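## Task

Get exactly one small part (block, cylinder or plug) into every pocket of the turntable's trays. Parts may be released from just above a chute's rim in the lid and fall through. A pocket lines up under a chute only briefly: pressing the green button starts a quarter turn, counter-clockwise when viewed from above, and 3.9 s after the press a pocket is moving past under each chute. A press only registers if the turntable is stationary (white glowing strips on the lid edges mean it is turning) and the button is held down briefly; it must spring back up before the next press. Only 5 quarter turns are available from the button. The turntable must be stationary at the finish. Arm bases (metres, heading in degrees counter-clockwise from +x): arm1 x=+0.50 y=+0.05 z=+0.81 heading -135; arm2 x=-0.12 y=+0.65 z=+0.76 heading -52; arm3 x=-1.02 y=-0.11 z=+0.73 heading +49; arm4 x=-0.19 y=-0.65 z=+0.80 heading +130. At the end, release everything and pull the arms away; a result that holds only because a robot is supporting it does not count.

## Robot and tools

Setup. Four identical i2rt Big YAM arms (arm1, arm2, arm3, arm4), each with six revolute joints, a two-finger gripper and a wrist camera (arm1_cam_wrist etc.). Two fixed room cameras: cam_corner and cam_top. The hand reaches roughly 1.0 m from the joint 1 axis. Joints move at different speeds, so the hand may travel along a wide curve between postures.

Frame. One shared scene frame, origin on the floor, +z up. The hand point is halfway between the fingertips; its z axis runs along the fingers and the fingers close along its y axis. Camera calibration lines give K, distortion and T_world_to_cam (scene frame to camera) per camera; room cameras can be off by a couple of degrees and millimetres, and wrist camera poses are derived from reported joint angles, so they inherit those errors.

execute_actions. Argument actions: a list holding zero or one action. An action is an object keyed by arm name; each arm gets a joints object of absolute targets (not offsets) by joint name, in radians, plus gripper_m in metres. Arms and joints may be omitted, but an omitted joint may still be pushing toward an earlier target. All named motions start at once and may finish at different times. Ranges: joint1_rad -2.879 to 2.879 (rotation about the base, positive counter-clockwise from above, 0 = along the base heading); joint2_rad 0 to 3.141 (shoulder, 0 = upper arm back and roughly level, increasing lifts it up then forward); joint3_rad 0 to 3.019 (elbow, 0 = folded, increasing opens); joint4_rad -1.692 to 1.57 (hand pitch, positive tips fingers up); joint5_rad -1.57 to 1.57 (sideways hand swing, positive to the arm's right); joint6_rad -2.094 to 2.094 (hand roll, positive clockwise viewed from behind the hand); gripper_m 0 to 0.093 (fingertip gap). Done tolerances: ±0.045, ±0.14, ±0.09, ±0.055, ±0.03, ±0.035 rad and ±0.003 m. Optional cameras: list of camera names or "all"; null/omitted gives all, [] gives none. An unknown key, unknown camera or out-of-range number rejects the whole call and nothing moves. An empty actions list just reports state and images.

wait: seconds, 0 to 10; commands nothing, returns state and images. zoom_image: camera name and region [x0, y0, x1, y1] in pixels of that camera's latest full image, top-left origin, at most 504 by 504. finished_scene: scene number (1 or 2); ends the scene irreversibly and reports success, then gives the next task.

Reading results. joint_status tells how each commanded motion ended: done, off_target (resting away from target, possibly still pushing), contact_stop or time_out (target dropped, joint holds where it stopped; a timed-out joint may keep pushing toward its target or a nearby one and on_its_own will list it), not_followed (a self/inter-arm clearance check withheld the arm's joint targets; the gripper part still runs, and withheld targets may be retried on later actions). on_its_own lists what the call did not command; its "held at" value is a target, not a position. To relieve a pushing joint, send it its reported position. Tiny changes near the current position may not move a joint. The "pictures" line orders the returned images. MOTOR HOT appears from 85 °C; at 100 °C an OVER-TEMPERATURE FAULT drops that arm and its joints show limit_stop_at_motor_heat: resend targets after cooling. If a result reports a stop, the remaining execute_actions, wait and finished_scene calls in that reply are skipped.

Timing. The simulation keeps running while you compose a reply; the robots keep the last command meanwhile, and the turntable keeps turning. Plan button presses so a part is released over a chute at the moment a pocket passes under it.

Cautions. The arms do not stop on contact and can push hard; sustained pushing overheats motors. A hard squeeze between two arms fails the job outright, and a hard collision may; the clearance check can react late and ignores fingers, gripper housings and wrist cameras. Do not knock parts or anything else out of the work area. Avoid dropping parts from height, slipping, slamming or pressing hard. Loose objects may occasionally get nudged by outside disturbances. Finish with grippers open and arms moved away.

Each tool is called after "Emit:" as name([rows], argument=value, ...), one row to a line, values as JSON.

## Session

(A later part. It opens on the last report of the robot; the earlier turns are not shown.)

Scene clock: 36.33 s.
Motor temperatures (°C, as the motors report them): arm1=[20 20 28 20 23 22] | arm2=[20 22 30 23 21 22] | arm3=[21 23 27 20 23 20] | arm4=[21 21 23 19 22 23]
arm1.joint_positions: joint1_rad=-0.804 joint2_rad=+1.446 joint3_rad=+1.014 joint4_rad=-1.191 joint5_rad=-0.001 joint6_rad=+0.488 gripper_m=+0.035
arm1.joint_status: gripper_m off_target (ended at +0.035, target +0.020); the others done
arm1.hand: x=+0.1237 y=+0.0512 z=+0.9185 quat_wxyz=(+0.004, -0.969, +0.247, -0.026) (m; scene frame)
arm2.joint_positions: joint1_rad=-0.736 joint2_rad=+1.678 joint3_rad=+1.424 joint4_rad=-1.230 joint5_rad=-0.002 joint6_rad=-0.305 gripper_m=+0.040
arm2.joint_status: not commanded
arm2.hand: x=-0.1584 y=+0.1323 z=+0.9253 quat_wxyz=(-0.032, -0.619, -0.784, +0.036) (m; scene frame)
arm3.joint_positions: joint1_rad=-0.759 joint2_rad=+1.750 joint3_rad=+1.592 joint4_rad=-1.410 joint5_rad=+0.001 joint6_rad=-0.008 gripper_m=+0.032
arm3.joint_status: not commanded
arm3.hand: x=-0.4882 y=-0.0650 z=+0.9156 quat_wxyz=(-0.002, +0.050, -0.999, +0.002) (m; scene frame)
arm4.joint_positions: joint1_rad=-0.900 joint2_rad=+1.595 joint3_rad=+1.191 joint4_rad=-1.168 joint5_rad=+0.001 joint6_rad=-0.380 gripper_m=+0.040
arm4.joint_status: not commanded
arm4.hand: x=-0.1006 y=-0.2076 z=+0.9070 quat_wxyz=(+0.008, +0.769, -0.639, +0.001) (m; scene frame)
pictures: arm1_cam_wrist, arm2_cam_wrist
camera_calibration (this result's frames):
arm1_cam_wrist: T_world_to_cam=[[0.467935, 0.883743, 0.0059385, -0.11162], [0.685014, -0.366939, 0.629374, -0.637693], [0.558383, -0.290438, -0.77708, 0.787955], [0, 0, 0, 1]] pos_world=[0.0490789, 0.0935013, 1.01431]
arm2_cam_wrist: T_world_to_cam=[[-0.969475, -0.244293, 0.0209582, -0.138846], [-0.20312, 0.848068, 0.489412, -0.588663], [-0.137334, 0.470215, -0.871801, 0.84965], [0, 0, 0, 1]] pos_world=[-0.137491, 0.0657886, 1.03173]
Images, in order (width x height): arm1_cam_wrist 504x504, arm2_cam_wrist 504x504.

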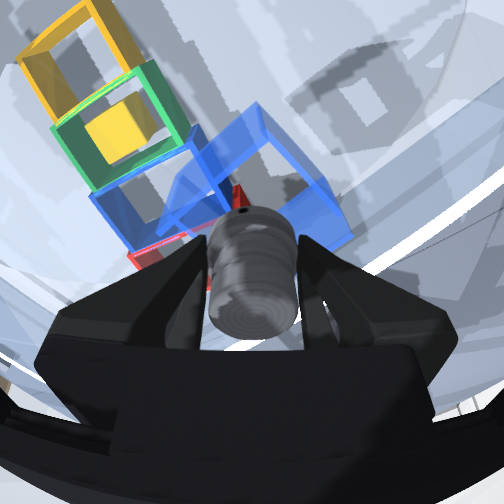

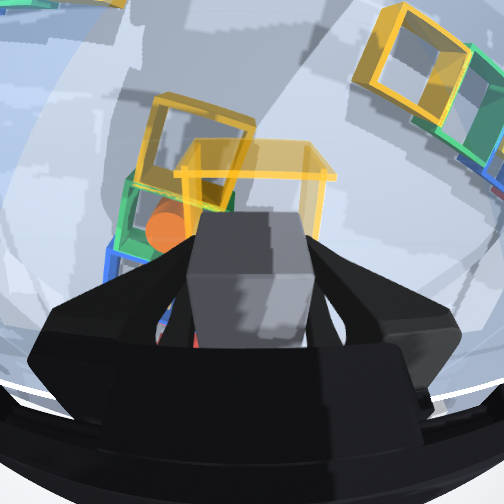

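Constant speed; centre ≈ 37.95. Release command at ≈37.65.

Emit:
wait(seconds=1.2)

Emit:
execute_actions([
  {"arm1": {"joints": {"gripper_m": 0.055}}, "arm2": {"joints": {"gripper_m": 0.06}}, "arm3": {"joints": {"gripper_m": 0.052}}},
], cameras=["arm1_cam_wrist", "arm2_cam_wrist", "arm3_cam_wrist"])

Scene clock: 37.67 s.
Motor temperatures (°C, as the motors report them): arm1=[20 20 28 20 23 22] | arm2=[20 22 30 23 21 22] | arm3=[21 23 27 20 23 20] | arm4=[21 21 23 19 22 23]
arm1.joint_positions: joint1_rad=-0.804 joint2_rad=+1.446 joint3_rad=+1.014 joint4_rad=-1.191 joint5_rad=-0.001 joint6_rad=+0.488 gripper_m=+0.035
arm1.joint_status: gripper_m off_target (ended at +0.035, target +0.020); the others done
arm1.hand: x=+0.1237 y=+0.0512 z=+0.9185 quat_wxyz=(+0.004, -0.969, +0.247, -0.026) (m; scene frame)
arm2.joint_positions: joint1_rad=-0.736 joint2_rad=+1.678 joint3_rad=+1.424 joint4_rad=-1.230 joint5_rad=-0.002 joint6_rad=-0.305 gripper_m=+0.040
arm2.joint_status: not commanded
arm2.hand: x=-0.1584 y=+0.1323 z=+0.9253 quat_wxyz=(-0.032, -0.619, -0.784, +0.036) (m; scene frame)
arm3.joint_positions: joint1_rad=-0.759 joint2_rad=+1.750 joint3_rad=+1.592 joint4_rad=-1.410 joint5_rad=+0.001 joint6_rad=-0.008 gripper_m=+0.032
arm3.joint_status: not commanded
arm3.hand: x=-0.4882 y=-0.0650 z=+0.9156 quat_wxyz=(-0.002, +0.050, -0.999, +0.002) (m; scene frame)
arm4.joint_positions: joint1_rad=-0.900 joint2_rad=+1.595 joint3_rad=+1.191 joint4_rad=-1.168 joint5_rad=+0.001 joint6_rad=-0.380 gripper_m=+0.040
arm4.joint_status: not commanded
arm4.hand: x=-0.1006 y=-0.2076 z=+0.9070 quat_wxyz=(+0.008, +0.769, -0.639, +0.001) (m; scene frame)
wait: 1.20 s; at rest by 0.13 s
pictures: arm1_cam_wrist, arm2_cam_wrist, arm3_cam_wrist, arm4_cam_wrist, cam_corner, cam_top
camera_calibration (this result's frames):
arm1_cam_wrist: T_world_to_cam=[[0.467935, 0.883743, 0.0059385, -0.11162], [0.685014, -0.366939, 0.629374, -0.637693], [0.558383, -0.290438, -0.77708, 0.787955], [0, 0, 0, 1]] pos_world=[0.0490789, 0.0935013, 1.01431]
arm2_cam_wrist: T_world_to_cam=[[-0.969475, -0.244293, 0.0209582, -0.138846], [-0.20312, 0.848068, 0.489412, -0.588663], [-0.137334, 0.470215, -0.871801, 0.84965], [0, 0, 0, 1]] pos_world=[-0.137491, 0.0657886, 1.03173]
arm3_cam_wrist: T_world_to_cam=[[0.0890003, -0.995794, 0.0217501, -0.0415072], [-0.814977, -0.0602509, 0.576353, -0.924384], [-0.572618, -0.0690214, -0.816912, 0.587769], [0, 0, 0, 1]] pos_world=[-0.41309, -0.0564589, 1.01383]
arm4_cam_wrist: T_world_to_cam=[[0.984367, 0.175557, -0.0142234, 0.146931], [0.149366, -0.789254, 0.595625, -0.683229], [0.0933399, -0.588437, -0.803137, 0.739524], [0, 0, 0, 1]] pos_world=[-0.11161, -0.129872, 1.00298]
Images, in order (width x height): arm1_cam_wrist 504x504, arm2_cam_wrist 504x504, arm3_cam_wrist 504x504, arm4_cam_wrist 504x504, cam_corner 896x504, cam_top 896x504.

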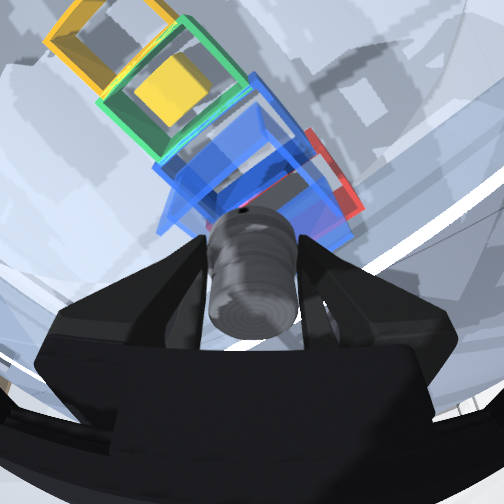

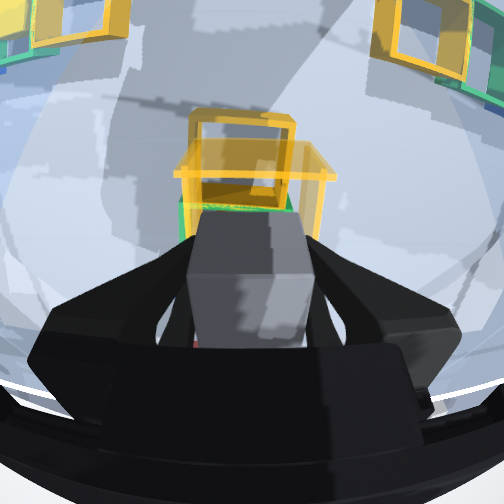

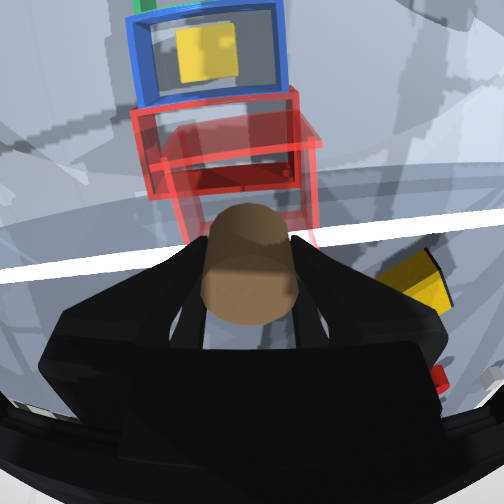

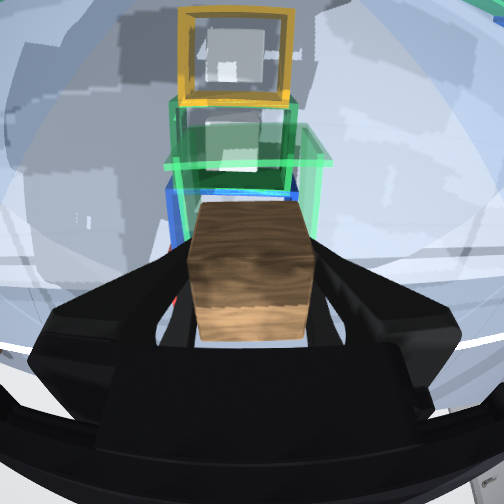

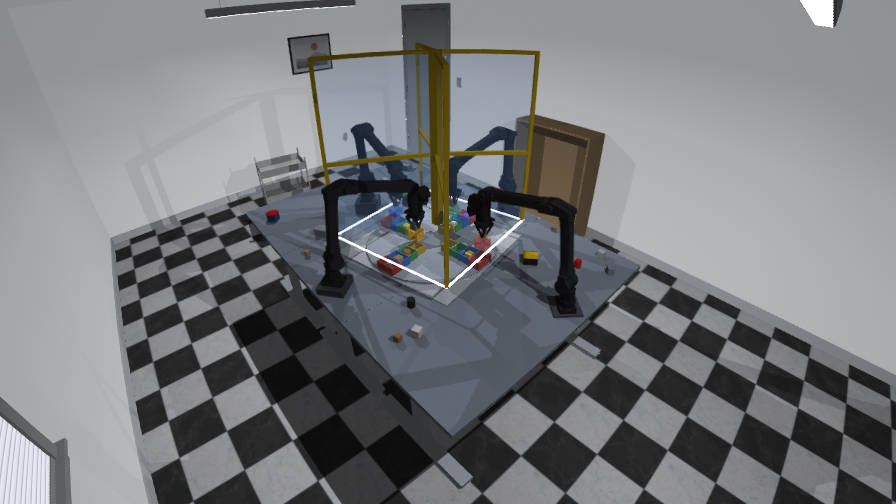

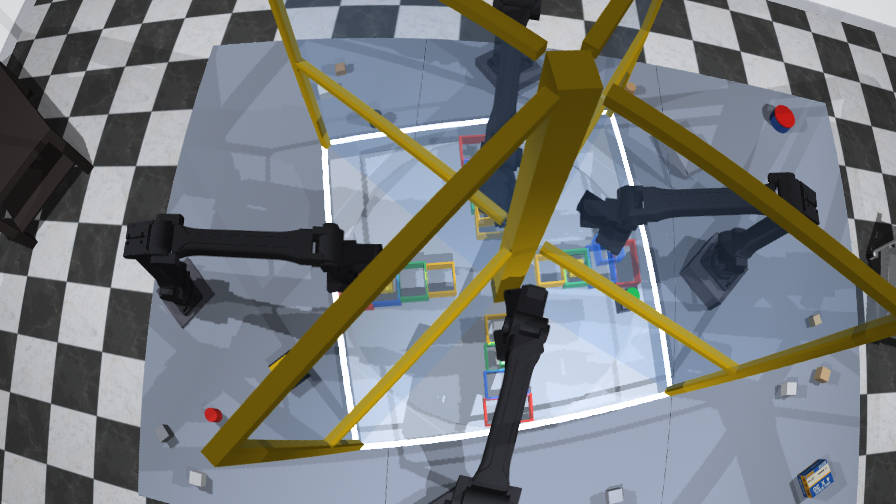

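Scene clock: 38.20 s.
Motor temperatures (°C, as the motors report them): arm1=[20 20 28 20 23 22] | arm2=[20 22 30 23 21 22] | arm3=[21 23 27 20 23 20] | arm4=[21 21 23 19 22 23]
arm1.joint_positions: joint1_rad=-0.804 joint2_rad=+1.446 joint3_rad=+1.014 joint4_rad=-1.191 joint5_rad=-0.001 joint6_rad=+0.488 gripper_m=+0.055
arm1.joint_status: all done
arm1.hand: x=+0.1237 y=+0.0512 z=+0.9185 quat_wxyz=(+0.004, -0.969, +0.247, -0.026) (m; scene frame)
arm2.joint_positions: joint1_rad=-0.736 joint2_rad=+1.678 joint3_rad=+1.424 joint4_rad=-1.230 joint5_rad=-0.002 joint6_rad=-0.305 gripper_m=+0.060
arm2.joint_status: all done
arm2.hand: x=-0.1584 y=+0.1323 z=+0.9257 quat_wxyz=(-0.032, -0.619, -0.784, +0.036) (m; scene frame)
arm3.joint_positions: joint1_rad=-0.759 joint2_rad=+1.750 joint3_rad=+1.592 joint4_rad=-1.410 joint5_rad=+0.001 joint6_rad=-0.008 gripper_m=+0.052
arm3.joint_status: all done
arm3.hand: x=-0.4882 y=-0.0650 z=+0.9156 quat_wxyz=(-0.002, +0.050, -0.999, +0.002) (m; scene frame)
arm4.joint_positions: joint1_rad=-0.900 joint2_rad=+1.595 joint3_rad=+1.191 joint4_rad=-1.168 joint5_rad=+0.001 joint6_rad=-0.380 gripper_m=+0.040
arm4.joint_status: not commanded
arm4.hand: x=-0.1006 y=-0.2076 z=+0.9070 quat_wxyz=(+0.008, +0.769, -0.639, +0.001) (m; scene frame)
pictures: arm1_cam_wrist, arm2_cam_wrist, arm3_cam_wrist
camera_calibration (this result's frames):
arm1_cam_wrist: T_world_to_cam=[[0.467935, 0.883743, 0.0059385, -0.11162], [0.685014, -0.366939, 0.629374, -0.637693], [0.558383, -0.290438, -0.77708, 0.787955], [0, 0, 0, 1]] pos_world=[0.0490789, 0.0935013, 1.01431]
arm2_cam_wrist: T_world_to_cam=[[-0.969476, -0.244269, 0.0211961, -0.139073], [-0.203087, 0.848441, 0.488777, -0.588328], [-0.137377, 0.469553, -0.872151, 0.850374], [0, 0, 0, 1]] pos_world=[-0.137488, 0.065895, 1.03216]
arm3_cam_wrist: T_world_to_cam=[[0.0890003, -0.995794, 0.0217501, -0.0415072], [-0.814977, -0.0602509, 0.576353, -0.924384], [-0.572618, -0.0690214, -0.816912, 0.587769], [0, 0, 0, 1]] pos_world=[-0.41309, -0.0564589, 1.01383]
Images, in order (width x height): arm1_cam_wrist 504x504, arm2_cam_wrist 504x504, arm3_cam_wrist 504x504.

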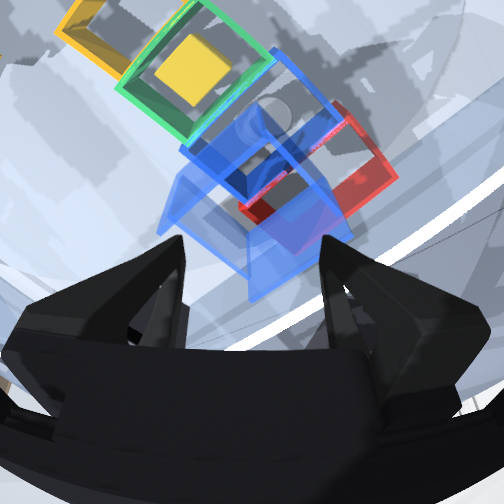

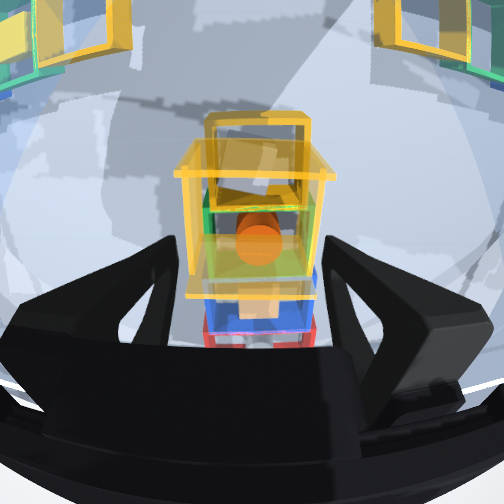

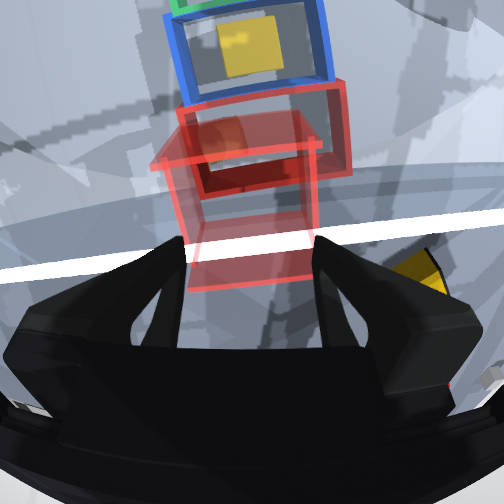

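Emit:
execute_actions([
  {"arm1": {"joints": {"joint1_rad": 0.75, "joint2_rad": 0.886, "joint3_rad": 0.87, "joint4_rad": -1.545, "gripper_m": 0.085}}, "arm2": {"joints": {"joint1_rad": -1.695, "joint2_rad": 1.279, "joint3_rad": 1.201, "joint4_rad": -1.493, "joint6_rad": 0.0, "gripper_m": 0.07}}, "arm3": {"joints": {"joint1_rad": -2.038, "joint2_rad": 1.369, "joint3_rad": 1.115, "joint4_rad": -1.30, "gripper_m": 0.08}}},
], cameras=["arm2_cam_wrist", "arm3_cam_wrist", "arm4_cam_wrist", "cam_top"])

Scene clock: 41.33 s.
Motor temperatures (°C, as the motors report them): arm1=[20 20 28 20 23 22] | arm2=[20 22 30 23 21 22] | arm3=[21 23 27 20 23 20] | arm4=[21 21 24 19 22 23]
arm1.joint_positions: joint1_rad=+0.745 joint2_rad=+0.883 joint3_rad=+0.866 joint4_rad=-1.528 joint5_rad=-0.001 joint6_rad=+0.489 gripper_m=+0.085
arm1.joint_status: all done
arm1.hand: x=+0.4923 y=-0.1749 z=+1.0240 quat_wxyz=(-0.013, -0.865, -0.501, +0.007) (m; scene frame)
arm2.joint_positions: joint1_rad=-1.698 joint2_rad=+1.270 joint3_rad=+1.215 joint4_rad=-1.481 joint5_rad=+0.000 joint6_rad=-0.016 gripper_m=+0.070
arm2.joint_status: all done
arm2.hand: x=-0.4354 y=+0.4663 z=+1.0061 quat_wxyz=(-0.011, -0.962, -0.273, +0.013) (m; scene frame)
arm3.joint_positions: joint1_rad=-2.043 joint2_rad=+1.362 joint3_rad=+1.122 joint4_rad=-1.302 joint5_rad=+0.000 joint6_rad=-0.008 gripper_m=+0.080
arm3.joint_status: all done
arm3.hand: x=-0.8772 y=-0.4740 z=+0.9099 quat_wxyz=(-0.014, -0.558, -0.830, +0.009) (m; scene frame)
arm4.joint_positions: joint1_rad=-0.900 joint2_rad=+1.595 joint3_rad=+1.191 joint4_rad=-1.168 joint5_rad=+0.001 joint6_rad=-0.380 gripper_m=+0.040
arm4.joint_status: not commanded
arm4.hand: x=-0.1006 y=-0.2076 z=+0.9070 quat_wxyz=(+0.008, +0.769, -0.639, +0.001) (m; scene frame)
pictures: arm2_cam_wrist, arm3_cam_wrist, arm4_cam_wrist, cam_top
camera_calibration (this result's frames):
arm2_cam_wrist: T_world_to_cam=[[-0.53772, 0.843055, -0.010766, -0.614629], [0.704533, 0.456308, 0.543523, -0.444208], [0.463132, 0.284678, -0.839326, 1.04025], [0, 0, 0, 1]] pos_world=[-0.499313, 0.424725, 1.10793]
arm3_cam_wrist: T_world_to_cam=[[-0.930081, -0.366917, 0.0179136, -1.00639], [-0.296634, 0.778902, 0.552558, -0.388635], [-0.216696, 0.50861, -0.833282, 0.93306], [0, 0, 0, 1]] pos_world=[-0.849117, -0.541117, 1.01027]
arm4_cam_wrist: T_world_to_cam=[[0.984367, 0.175557, -0.0142234, 0.146931], [0.149366, -0.789254, 0.595625, -0.683229], [0.0933399, -0.588437, -0.803137, 0.739524], [0, 0, 0, 1]] pos_world=[-0.11161, -0.129872, 1.00298]
Images, in order (width x height): arm2_cam_wrist 504x504, arm3_cam_wrist 504x504, arm4_cam_wrist 504x504, cam_top 896x504.

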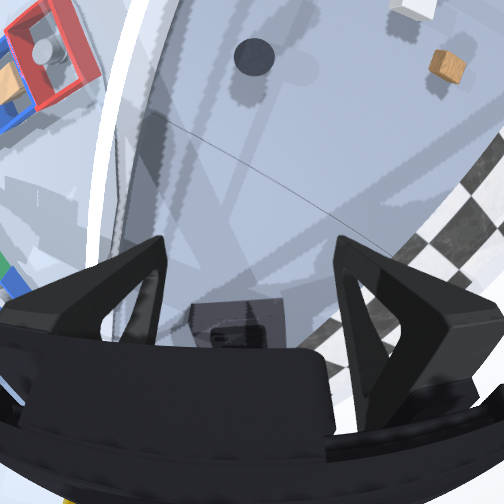

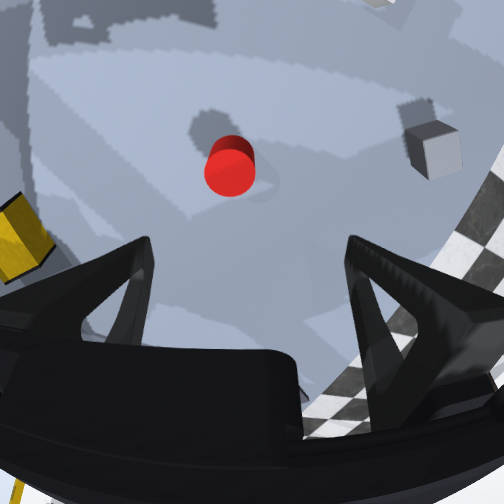

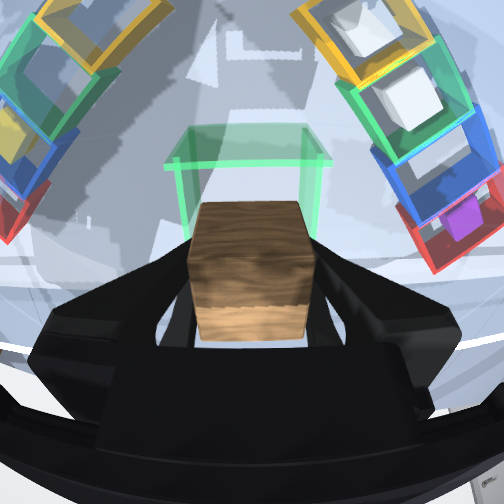

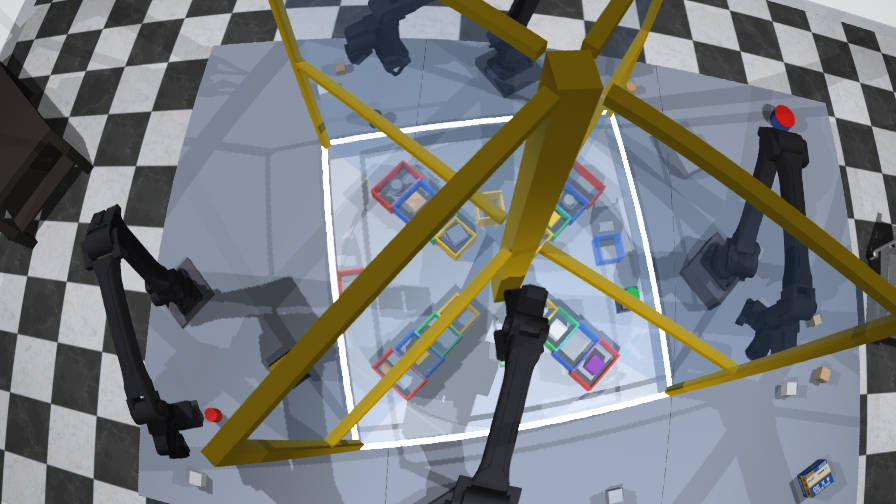

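Emit:
execute_actions([
  {"arm1": {"joints": {"joint1_rad": 1.50, "joint2_rad": 1.725, "joint3_rad": 1.235, "joint4_rad": -1.02, "joint6_rad": 0.62}}, "arm2": {"joints": {"joint2_rad": 1.75, "joint3_rad": 1.045, "joint4_rad": -0.835}}, "arm3": {"joints": {"joint1_rad": -2.008, "joint2_rad": 1.535, "joint3_rad": 0.845, "joint4_rad": -0.855}}},
], cameras=["arm1_cam_wrist", "arm2_cam_wrist", "arm3_cam_wrist"])

Scene clock: 43.37 s.
Motor temperatures (°C, as the motors report them): arm1=[20 20 28 20 23 22] | arm2=[20 22 30 23 21 22] | arm3=[21 23 27 20 23 20] | arm4=[21 21 24 19 22 23]
arm1.joint_positions: joint1_rad=+1.508 joint2_rad=+1.747 joint3_rad=+1.214 joint4_rad=-1.036 joint5_rad=+0.001 joint6_rad=+0.606 gripper_m=+0.085
arm1.joint_status: all done
arm1.hand: x=+0.8224 y=-0.3153 z=+0.8624 quat_wxyz=(-0.002, -0.662, -0.749, +0.002) (m; scene frame)
arm2.joint_positions: joint1_rad=-1.698 joint2_rad=+1.751 joint3_rad=+1.048 joint4_rad=-0.847 joint5_rad=+0.000 joint6_rad=-0.016 gripper_m=+0.070
arm2.joint_status: all done
arm2.hand: x=-0.5094 y=+0.4180 z=+0.7586 quat_wxyz=(-0.009, -0.962, -0.273, +0.007) (m; scene frame)
arm3.joint_positions: joint1_rad=-2.009 joint2_rad=+1.542 joint3_rad=+0.835 joint4_rad=-0.865 joint5_rad=+0.000 joint6_rad=-0.008 gripper_m=+0.080
arm3.joint_status: all done
arm3.hand: x=-0.8727 y=-0.4518 z=+0.7480 quat_wxyz=(-0.001, -0.544, -0.839, +0.001) (m; scene frame)
arm4.joint_positions: joint1_rad=-0.900 joint2_rad=+1.595 joint3_rad=+1.191 joint4_rad=-1.168 joint5_rad=+0.001 joint6_rad=-0.380 gripper_m=+0.040
arm4.joint_status: not commanded
arm4.hand: x=-0.1006 y=-0.2076 z=+0.9070 quat_wxyz=(+0.008, +0.769, -0.639, +0.001) (m; scene frame)
pictures: arm1_cam_wrist, arm2_cam_wrist, arm3_cam_wrist
camera_calibration (this result's frames):
arm1_cam_wrist: T_world_to_cam=[[-0.990697, -0.135458, -0.0130489, 0.780283], [-0.117337, 0.801705, 0.586089, -0.149915], [-0.0689291, 0.582168, -0.810141, 1.06731], [0, 0, 0, 1]] pos_world=[0.829003, -0.395472, 0.962719]
arm2_cam_wrist: T_world_to_cam=[[-0.537754, 0.843028, -0.0111481, -0.616067], [0.698336, 0.452788, 0.554355, -0.245428], [0.472385, 0.290322, -0.832205, 0.877505], [0, 0, 0, 1]] pos_world=[-0.574422, 0.37573, 0.859451]
arm3_cam_wrist: T_world_to_cam=[[-0.917015, -0.398441, 0.0181002, -0.994143], [-0.315467, 0.752323, 0.578352, -0.362822], [-0.244057, 0.524648, -0.815586, 0.757974], [0, 0, 0, 1]] pos_world=[-0.841114, -0.520818, 0.846026]
Images, in order (width x height): arm1_cam_wrist 504x504, arm2_cam_wrist 504x504, arm3_cam_wrist 504x504.

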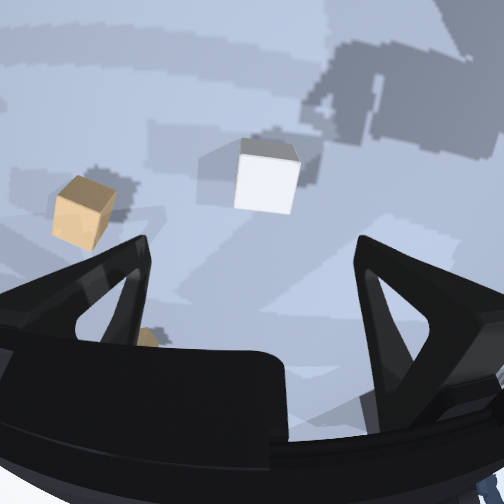

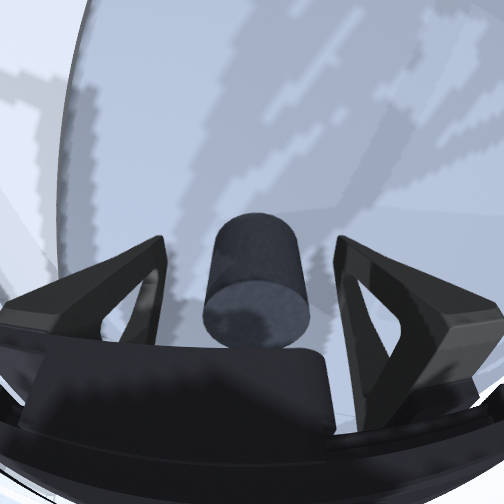

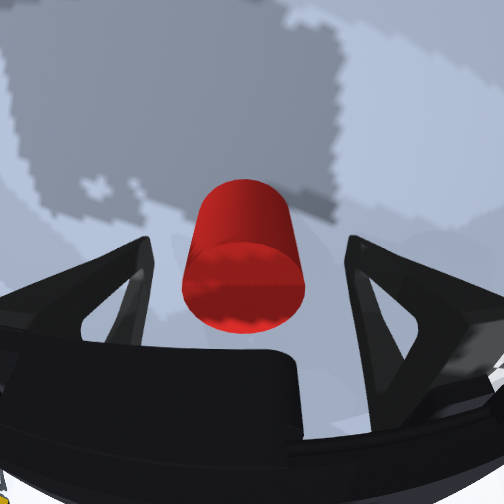

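Emit:
execute_actions(actions=[])

Scene clock: 44.07 s.
Motor temperatures (°C, as the motors report them): arm1=[20 20 28 20 23 22] | arm2=[20 22 29 23 21 22] | arm3=[21 23 27 20 23 20] | arm4=[21 21 24 19 22 23]
arm1.joint_positions: joint1_rad=+1.508 joint2_rad=+1.747 joint3_rad=+1.214 joint4_rad=-1.036 joint5_rad=+0.001 joint6_rad=+0.606 gripper_m=+0.085
arm1.joint_status: all done
arm1.hand: x=+0.8224 y=-0.3153 z=+0.8624 quat_wxyz=(-0.002, -0.662, -0.749, +0.002) (m; scene frame)
arm2.joint_positions: joint1_rad=-1.698 joint2_rad=+1.751 joint3_rad=+1.048 joint4_rad=-0.847 joint5_rad=+0.000 joint6_rad=-0.016 gripper_m=+0.070
arm2.joint_status: all done
arm2.hand: x=-0.5094 y=+0.4180 z=+0.7586 quat_wxyz=(-0.009, -0.962, -0.273, +0.007) (m; scene frame)
arm3.joint_positions: joint1_rad=-2.009 joint2_rad=+1.542 joint3_rad=+0.835 joint4_rad=-0.865 joint5_rad=+0.000 joint6_rad=-0.008 gripper_m=+0.080
arm3.joint_status: all done
arm3.hand: x=-0.8727 y=-0.4518 z=+0.7480 quat_wxyz=(-0.001, -0.544, -0.839, +0.001) (m; scene frame)
arm4.joint_positions: joint1_rad=-0.900 joint2_rad=+1.595 joint3_rad=+1.191 joint4_rad=-1.168 joint5_rad=+0.001 joint6_rad=-0.380 gripper_m=+0.040
arm4.joint_status: not commanded
arm4.hand: x=-0.1006 y=-0.2076 z=+0.9070 quat_wxyz=(+0.008, +0.769, -0.639, +0.001) (m; scene frame)
pictures: arm1_cam_wrist, arm2_cam_wrist, arm3_cam_wrist, arm4_cam_wrist, cam_corner, cam_top
camera_calibration (this result's frames):
arm1_cam_wrist: T_world_to_cam=[[-0.990697, -0.135458, -0.0130489, 0.780283], [-0.117337, 0.801705, 0.586089, -0.149915], [-0.0689291, 0.582168, -0.810141, 1.06731], [0, 0, 0, 1]] pos_world=[0.829003, -0.395472, 0.962719]
arm2_cam_wrist: T_world_to_cam=[[-0.537754, 0.843028, -0.0111481, -0.616067], [0.698336, 0.452788, 0.554355, -0.245428], [0.472385, 0.290322, -0.832205, 0.877505], [0, 0, 0, 1]] pos_world=[-0.574422, 0.37573, 0.859451]
arm3_cam_wrist: T_world_to_cam=[[-0.917015, -0.398441, 0.0181002, -0.994143], [-0.315467, 0.752323, 0.578352, -0.362822], [-0.244057, 0.524648, -0.815586, 0.757974], [0, 0, 0, 1]] pos_world=[-0.841114, -0.520818, 0.846026]
arm4_cam_wrist: T_world_to_cam=[[0.984367, 0.175557, -0.0142234, 0.146931], [0.149366, -0.789254, 0.595625, -0.683229], [0.0933399, -0.588437, -0.803137, 0.739524], [0, 0, 0, 1]] pos_world=[-0.11161, -0.129872, 1.00298]
Images, in order (width x height): arm1_cam_wrist 504x504, arm2_cam_wrist 504x504, arm3_cam_wrist 504x504, arm4_cam_wrist 504x504, cam_corner 896x504, cam_top 896x504.

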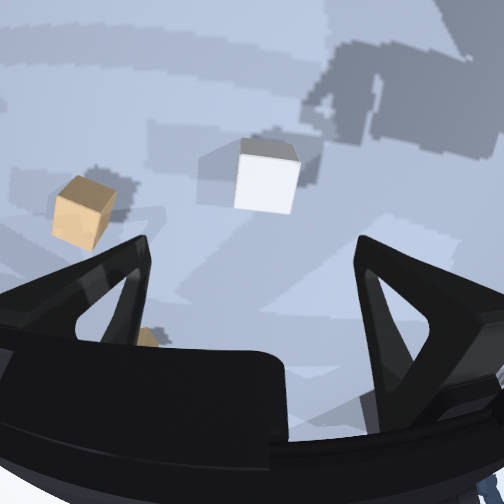

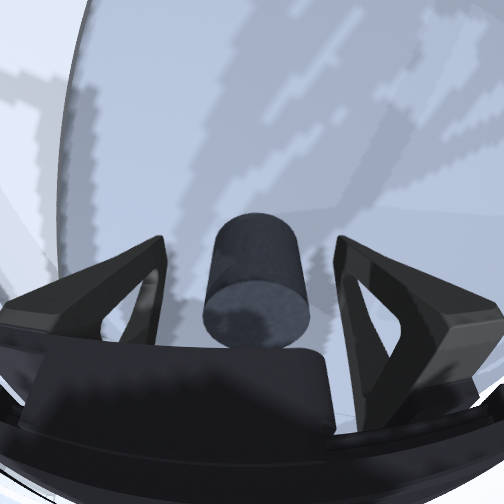

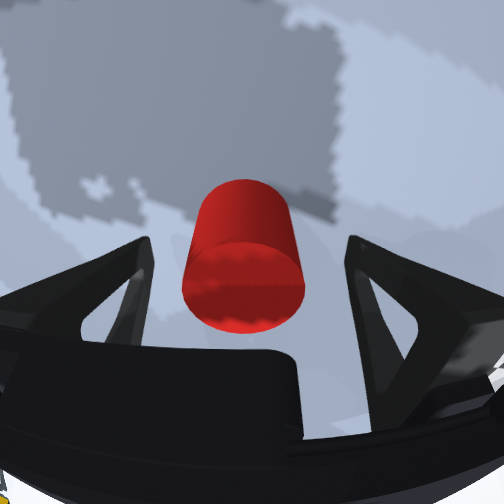

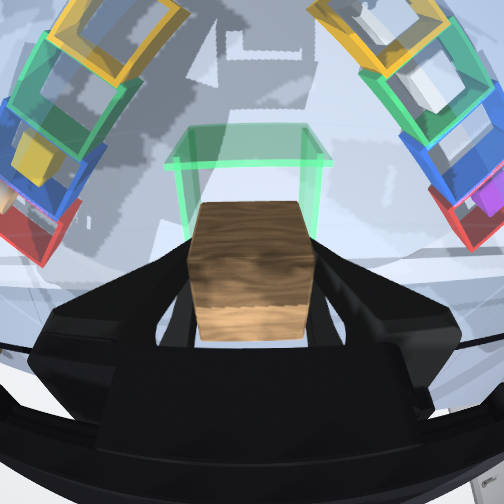

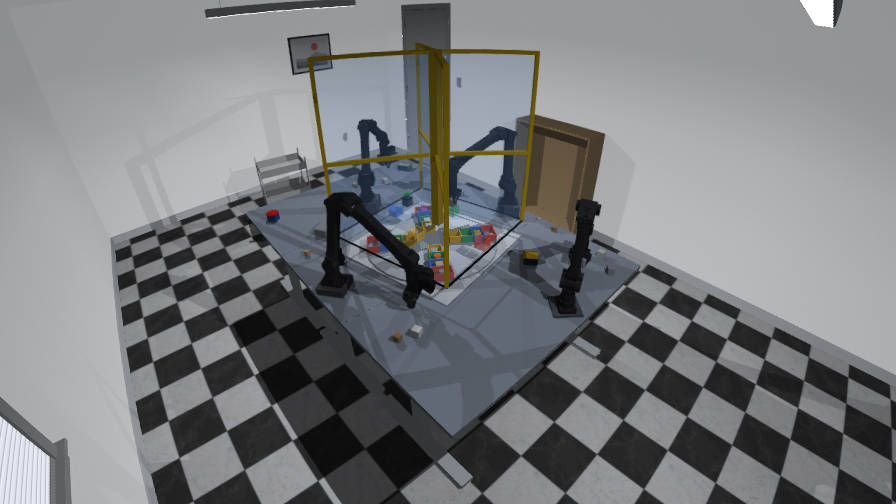

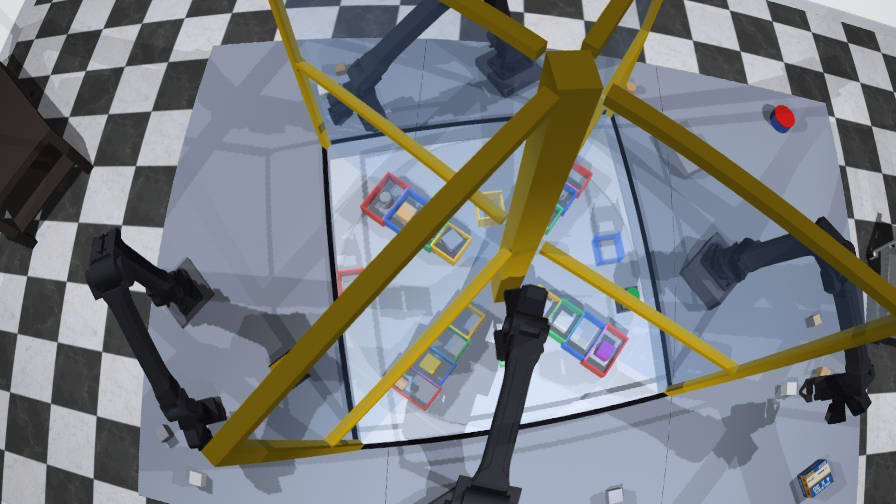

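Emit:
execute_actions([
  {"arm1":{"joints":{"joint2_rad":1.915,"joint3_rad":1.084,"joint4_rad":-0.725,"joint6_rad":0.75,"gripper_m":0.093}},"arm2":{"joints":{"joint2_rad":1.79}},"arm3":{"joints":{"joint2_rad":1.585,"joint4_rad":-0.82}}},
], cameras=["arm1_cam_wrist","arm2_cam_wrist","arm3_cam_wrist"])

Scene clock: 45.80 s.
Motor temperatures (°C, as the motors report them): arm1=[20 20 28 20 23 22] | arm2=[20 22 29 23 21 22] | arm3=[21 23 27 20 23 20] | arm4=[21 21 24 19 22 23]
arm1.joint_positions: joint1_rad=+1.503 joint2_rad=+1.930 joint3_rad=+1.073 joint4_rad=-0.742 joint5_rad=-0.002 joint6_rad=+0.736 gripper_m=+0.093
arm1.joint_status: all done
arm1.hand: x=+0.8061 y=-0.3001 z=+0.7377 quat_wxyz=(+0.012, -0.711, -0.703, +0.000) (m; scene frame)
arm2.joint_positions: joint1_rad=-1.698 joint2_rad=+1.772 joint3_rad=+1.048 joint4_rad=-0.847 joint5_rad=+0.000 joint6_rad=-0.016 gripper_m=+0.070
arm2.joint_status: all done
arm2.hand: x=-0.5068 y=+0.4194 z=+0.7494 quat_wxyz=(-0.007, -0.962, -0.273, -0.003) (m; scene frame)
arm3.joint_positions: joint1_rad=-2.009 joint2_rad=+1.568 joint3_rad=+0.835 joint4_rad=-0.830 joint5_rad=+0.000 joint6_rad=-0.008 gripper_m=+0.080
arm3.joint_status: all done
arm3.hand: x=-0.8705 y=-0.4569 z=+0.7391 quat_wxyz=(-0.005, -0.544, -0.839, +0.003) (m; scene frame)
arm4.joint_positions: joint1_rad=-0.900 joint2_rad=+1.595 joint3_rad=+1.191 joint4_rad=-1.168 joint5_rad=+0.001 joint6_rad=-0.380 gripper_m=+0.040
arm4.joint_status: not commanded
arm4.hand: x=-0.1006 y=-0.2076 z=+0.9070 quat_wxyz=(+0.008, +0.769, -0.639, +0.001) (m; scene frame)
pictures: arm1_cam_wrist, arm2_cam_wrist, arm3_cam_wrist
camera_calibration (this result's frames):
arm1_cam_wrist: T_world_to_cam=[[-0.999993, -0.000999914, 0.00358354, 0.800173], [0.00137306, 0.796021, 0.605267, -0.20245], [-0.00345779, 0.605268, -0.796014, 0.900018], [0, 0, 0, 1]] pos_world=[0.803558, -0.382798, 0.836096]
arm2_cam_wrist: T_world_to_cam=[[-0.537802, 0.842989, -0.0117786, -0.615487], [0.68787, 0.446832, 0.571993, -0.258816], [0.487447, 0.299517, -0.820174, 0.862998], [0, 0, 0, 1]] pos_world=[-0.573644, 0.376014, 0.8486]
arm3_cam_wrist: T_world_to_cam=[[-0.917081, -0.39829, 0.0180779, -0.993941], [-0.317575, 0.757142, 0.57086, -0.347246], [-0.241055, 0.517784, -0.820848, 0.75729], [0, 0, 0, 1]] pos_world=[-0.839253, -0.525075, 0.837817]
Images, in order (width x height): arm1_cam_wrist 504x504, arm2_cam_wrist 504x504, arm3_cam_wrist 504x504.

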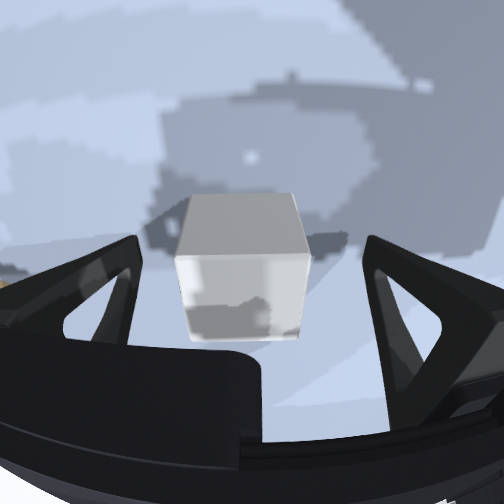

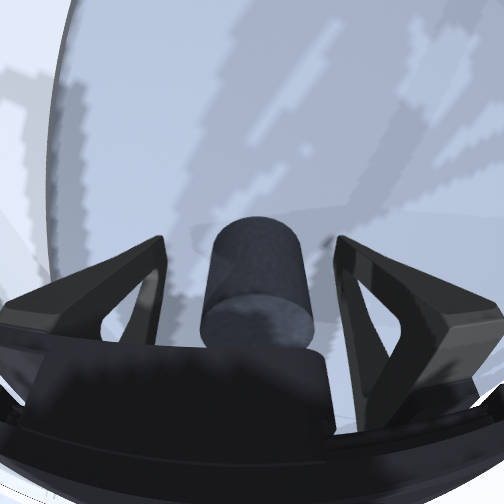

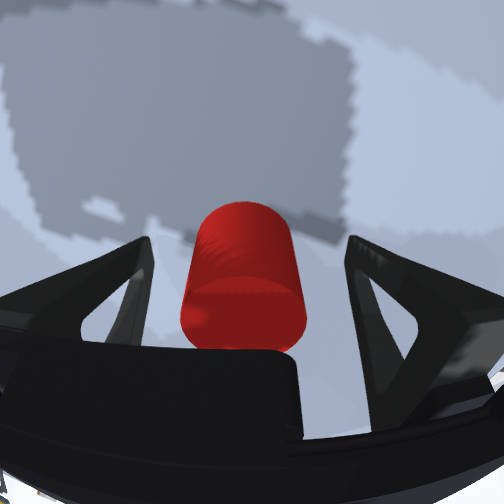

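Emit:
execute_actions([
  {"arm1":{"joints":{"gripper_m":0.024}},"arm2":{"joints":{"gripper_m":0.016}},"arm3":{"joints":{"gripper_m":0.021}}},
], cameras=[])

Emit:
execute_actions([
  {"arm1":{"joints":{"joint2_rad":0.886,"joint3_rad":0.87,"joint4_rad":-1.545,"joint6_rad":0.49}},"arm2":{"joints":{"joint2_rad":1.279,"joint3_rad":1.20,"joint4_rad":-1.493}},"arm3":{"joints":{"joint2_rad":1.2,"joint3_rad":1.15,"joint4_rad":-1.5}}},
], cameras=["arm1_cam_wrist","arm2_cam_wrist","arm3_cam_wrist","cam_top"])

Scene clock: 46.63 s.
Motor temperatures (°C, as the motors report them): arm1=[20 20 28 20 23 22] | arm2=[20 22 29 23 21 22] | arm3=[21 23 27 20 23 20] | arm4=[21 21 24 19 22 23]
arm1.joint_positions: joint1_rad=+1.503 joint2_rad=+1.930 joint3_rad=+1.073 joint4_rad=-0.742 joint5_rad=-0.002 joint6_rad=+0.737 gripper_m=+0.039
arm1.joint_status: gripper_m off_target (ended at +0.039, target +0.024)
arm1.hand: x=+0.8061 y=-0.3001 z=+0.7377 quat_wxyz=(+0.012, -0.711, -0.703, +0.000) (m; scene frame)
arm2.joint_positions: joint1_rad=-1.698 joint2_rad=+1.772 joint3_rad=+1.048 joint4_rad=-0.847 joint5_rad=+0.000 joint6_rad=-0.015 gripper_m=+0.039
arm2.joint_status: gripper_m off_target (ended at +0.039, target +0.016)
arm2.hand: x=-0.5068 y=+0.4194 z=+0.7494 quat_wxyz=(-0.007, -0.962, -0.273, -0.003) (m; scene frame)
arm3.joint_positions: joint1_rad=-2.009 joint2_rad=+1.568 joint3_rad=+0.835 joint4_rad=-0.830 joint5_rad=+0.000 joint6_rad=-0.008 gripper_m=+0.039
arm3.joint_status: gripper_m off_target (ended at +0.039, target +0.021)
arm3.hand: x=-0.8705 y=-0.4569 z=+0.7391 quat_wxyz=(-0.005, -0.544, -0.839, +0.003) (m; scene frame)
arm4.joint_positions: joint1_rad=-0.900 joint2_rad=+1.595 joint3_rad=+1.191 joint4_rad=-1.168 joint5_rad=+0.001 joint6_rad=-0.380 gripper_m=+0.040
arm4.joint_status: not commanded
arm4.hand: x=-0.1006 y=-0.2076 z=+0.9070 quat_wxyz=(+0.008, +0.769, -0.639, +0.001) (m; scene frame)
pictures: none
No camera images: the call's "cameras" was empty. Leave "cameras" out to get every camera's image.

Scene clock: 48.13 s.
Motor temperatures (°C, as the motors report them): arm1=[20 20 28 20 23 22] | arm2=[20 22 29 23 21 22] | arm3=[21 23 27 20 23 20] | arm4=[21 21 24 19 22 23]
arm1.joint_positions: joint1_rad=+1.503 joint2_rad=+0.887 joint3_rad=+0.862 joint4_rad=-1.530 joint5_rad=-0.002 joint6_rad=+0.503 gripper_m=+0.039
arm1.joint_status: all done
arm1.hand: x=+0.6463 y=-0.1185 z=+1.0218 quat_wxyz=(-0.010, -0.625, -0.781, +0.002) (m; scene frame)
arm2.joint_positions: joint1_rad=-1.698 joint2_rad=+1.266 joint3_rad=+1.176 joint4_rad=-1.483 joint5_rad=+0.000 joint6_rad=-0.015 gripper_m=+0.039
arm2.joint_status: all done
arm2.hand: x=-0.4257 y=+0.4719 z=+0.9926 quat_wxyz=(-0.006, -0.962, -0.273, -0.004) (m; scene frame)
arm3.joint_positions: joint1_rad=-2.009 joint2_rad=+1.191 joint3_rad=+1.146 joint4_rad=-1.491 joint5_rad=+0.000 joint6_rad=-0.008 gripper_m=+0.039
arm3.joint_status: all done
arm3.hand: x=-0.8866 y=-0.4200 z=+0.9755 quat_wxyz=(-0.016, -0.544, -0.839, +0.010) (m; scene frame)
arm4.joint_positions: joint1_rad=-0.900 joint2_rad=+1.595 joint3_rad=+1.191 joint4_rad=-1.168 joint5_rad=+0.001 joint6_rad=-0.380 gripper_m=+0.040
arm4.joint_status: not commanded
arm4.hand: x=-0.1006 y=-0.2076 z=+0.9070 quat_wxyz=(+0.008, +0.769, -0.639, +0.001) (m; scene frame)
pictures: arm1_cam_wrist, arm2_cam_wrist, arm3_cam_wrist, cam_top
camera_calibration (this result's frames):
arm1_cam_wrist: T_world_to_cam=[[-0.972394, -0.232373, -0.0212831, 0.619627], [-0.201828, 0.79177, 0.576511, -0.358566], [-0.117114, 0.564891, -0.816812, 1.10567], [0, 0, 0, 1]] pos_world=[0.659643, -0.196698, 1.12303]
arm2_cam_wrist: T_world_to_cam=[[-0.537484, 0.843191, -0.0118334, -0.613155], [0.687087, 0.446027, 0.57356, -0.478668], [0.488899, 0.300149, -0.819078, 1.0064], [0, 0, 0, 1]] pos_world=[-0.492702, 0.428436, 1.09161]
arm3_cam_wrist: T_world_to_cam=[[-0.917274, -0.397851, 0.0180041, -0.998214], [-0.323567, 0.770839, 0.548737, -0.493293], [-0.232194, 0.497516, -0.835801, 0.942227], [0, 0, 0, 1]] pos_world=[-0.856469, -0.485664, 1.07617]
Images, in order (width x height): arm1_cam_wrist 504x504, arm2_cam_wrist 504x504, arm3_cam_wrist 504x504, cam_top 896x504.

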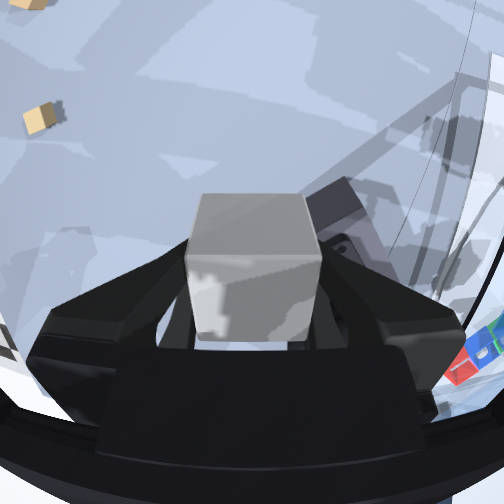

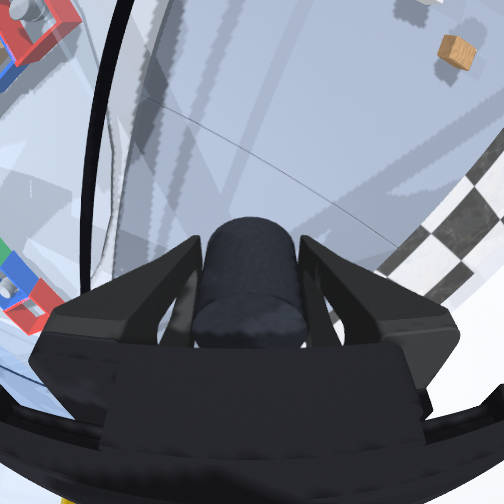

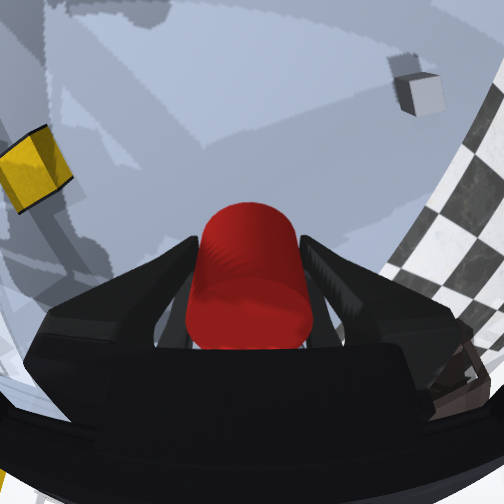

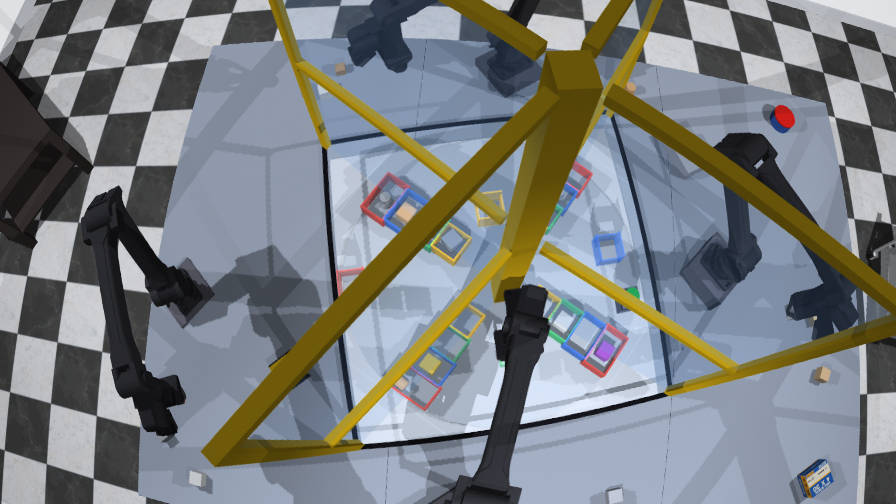

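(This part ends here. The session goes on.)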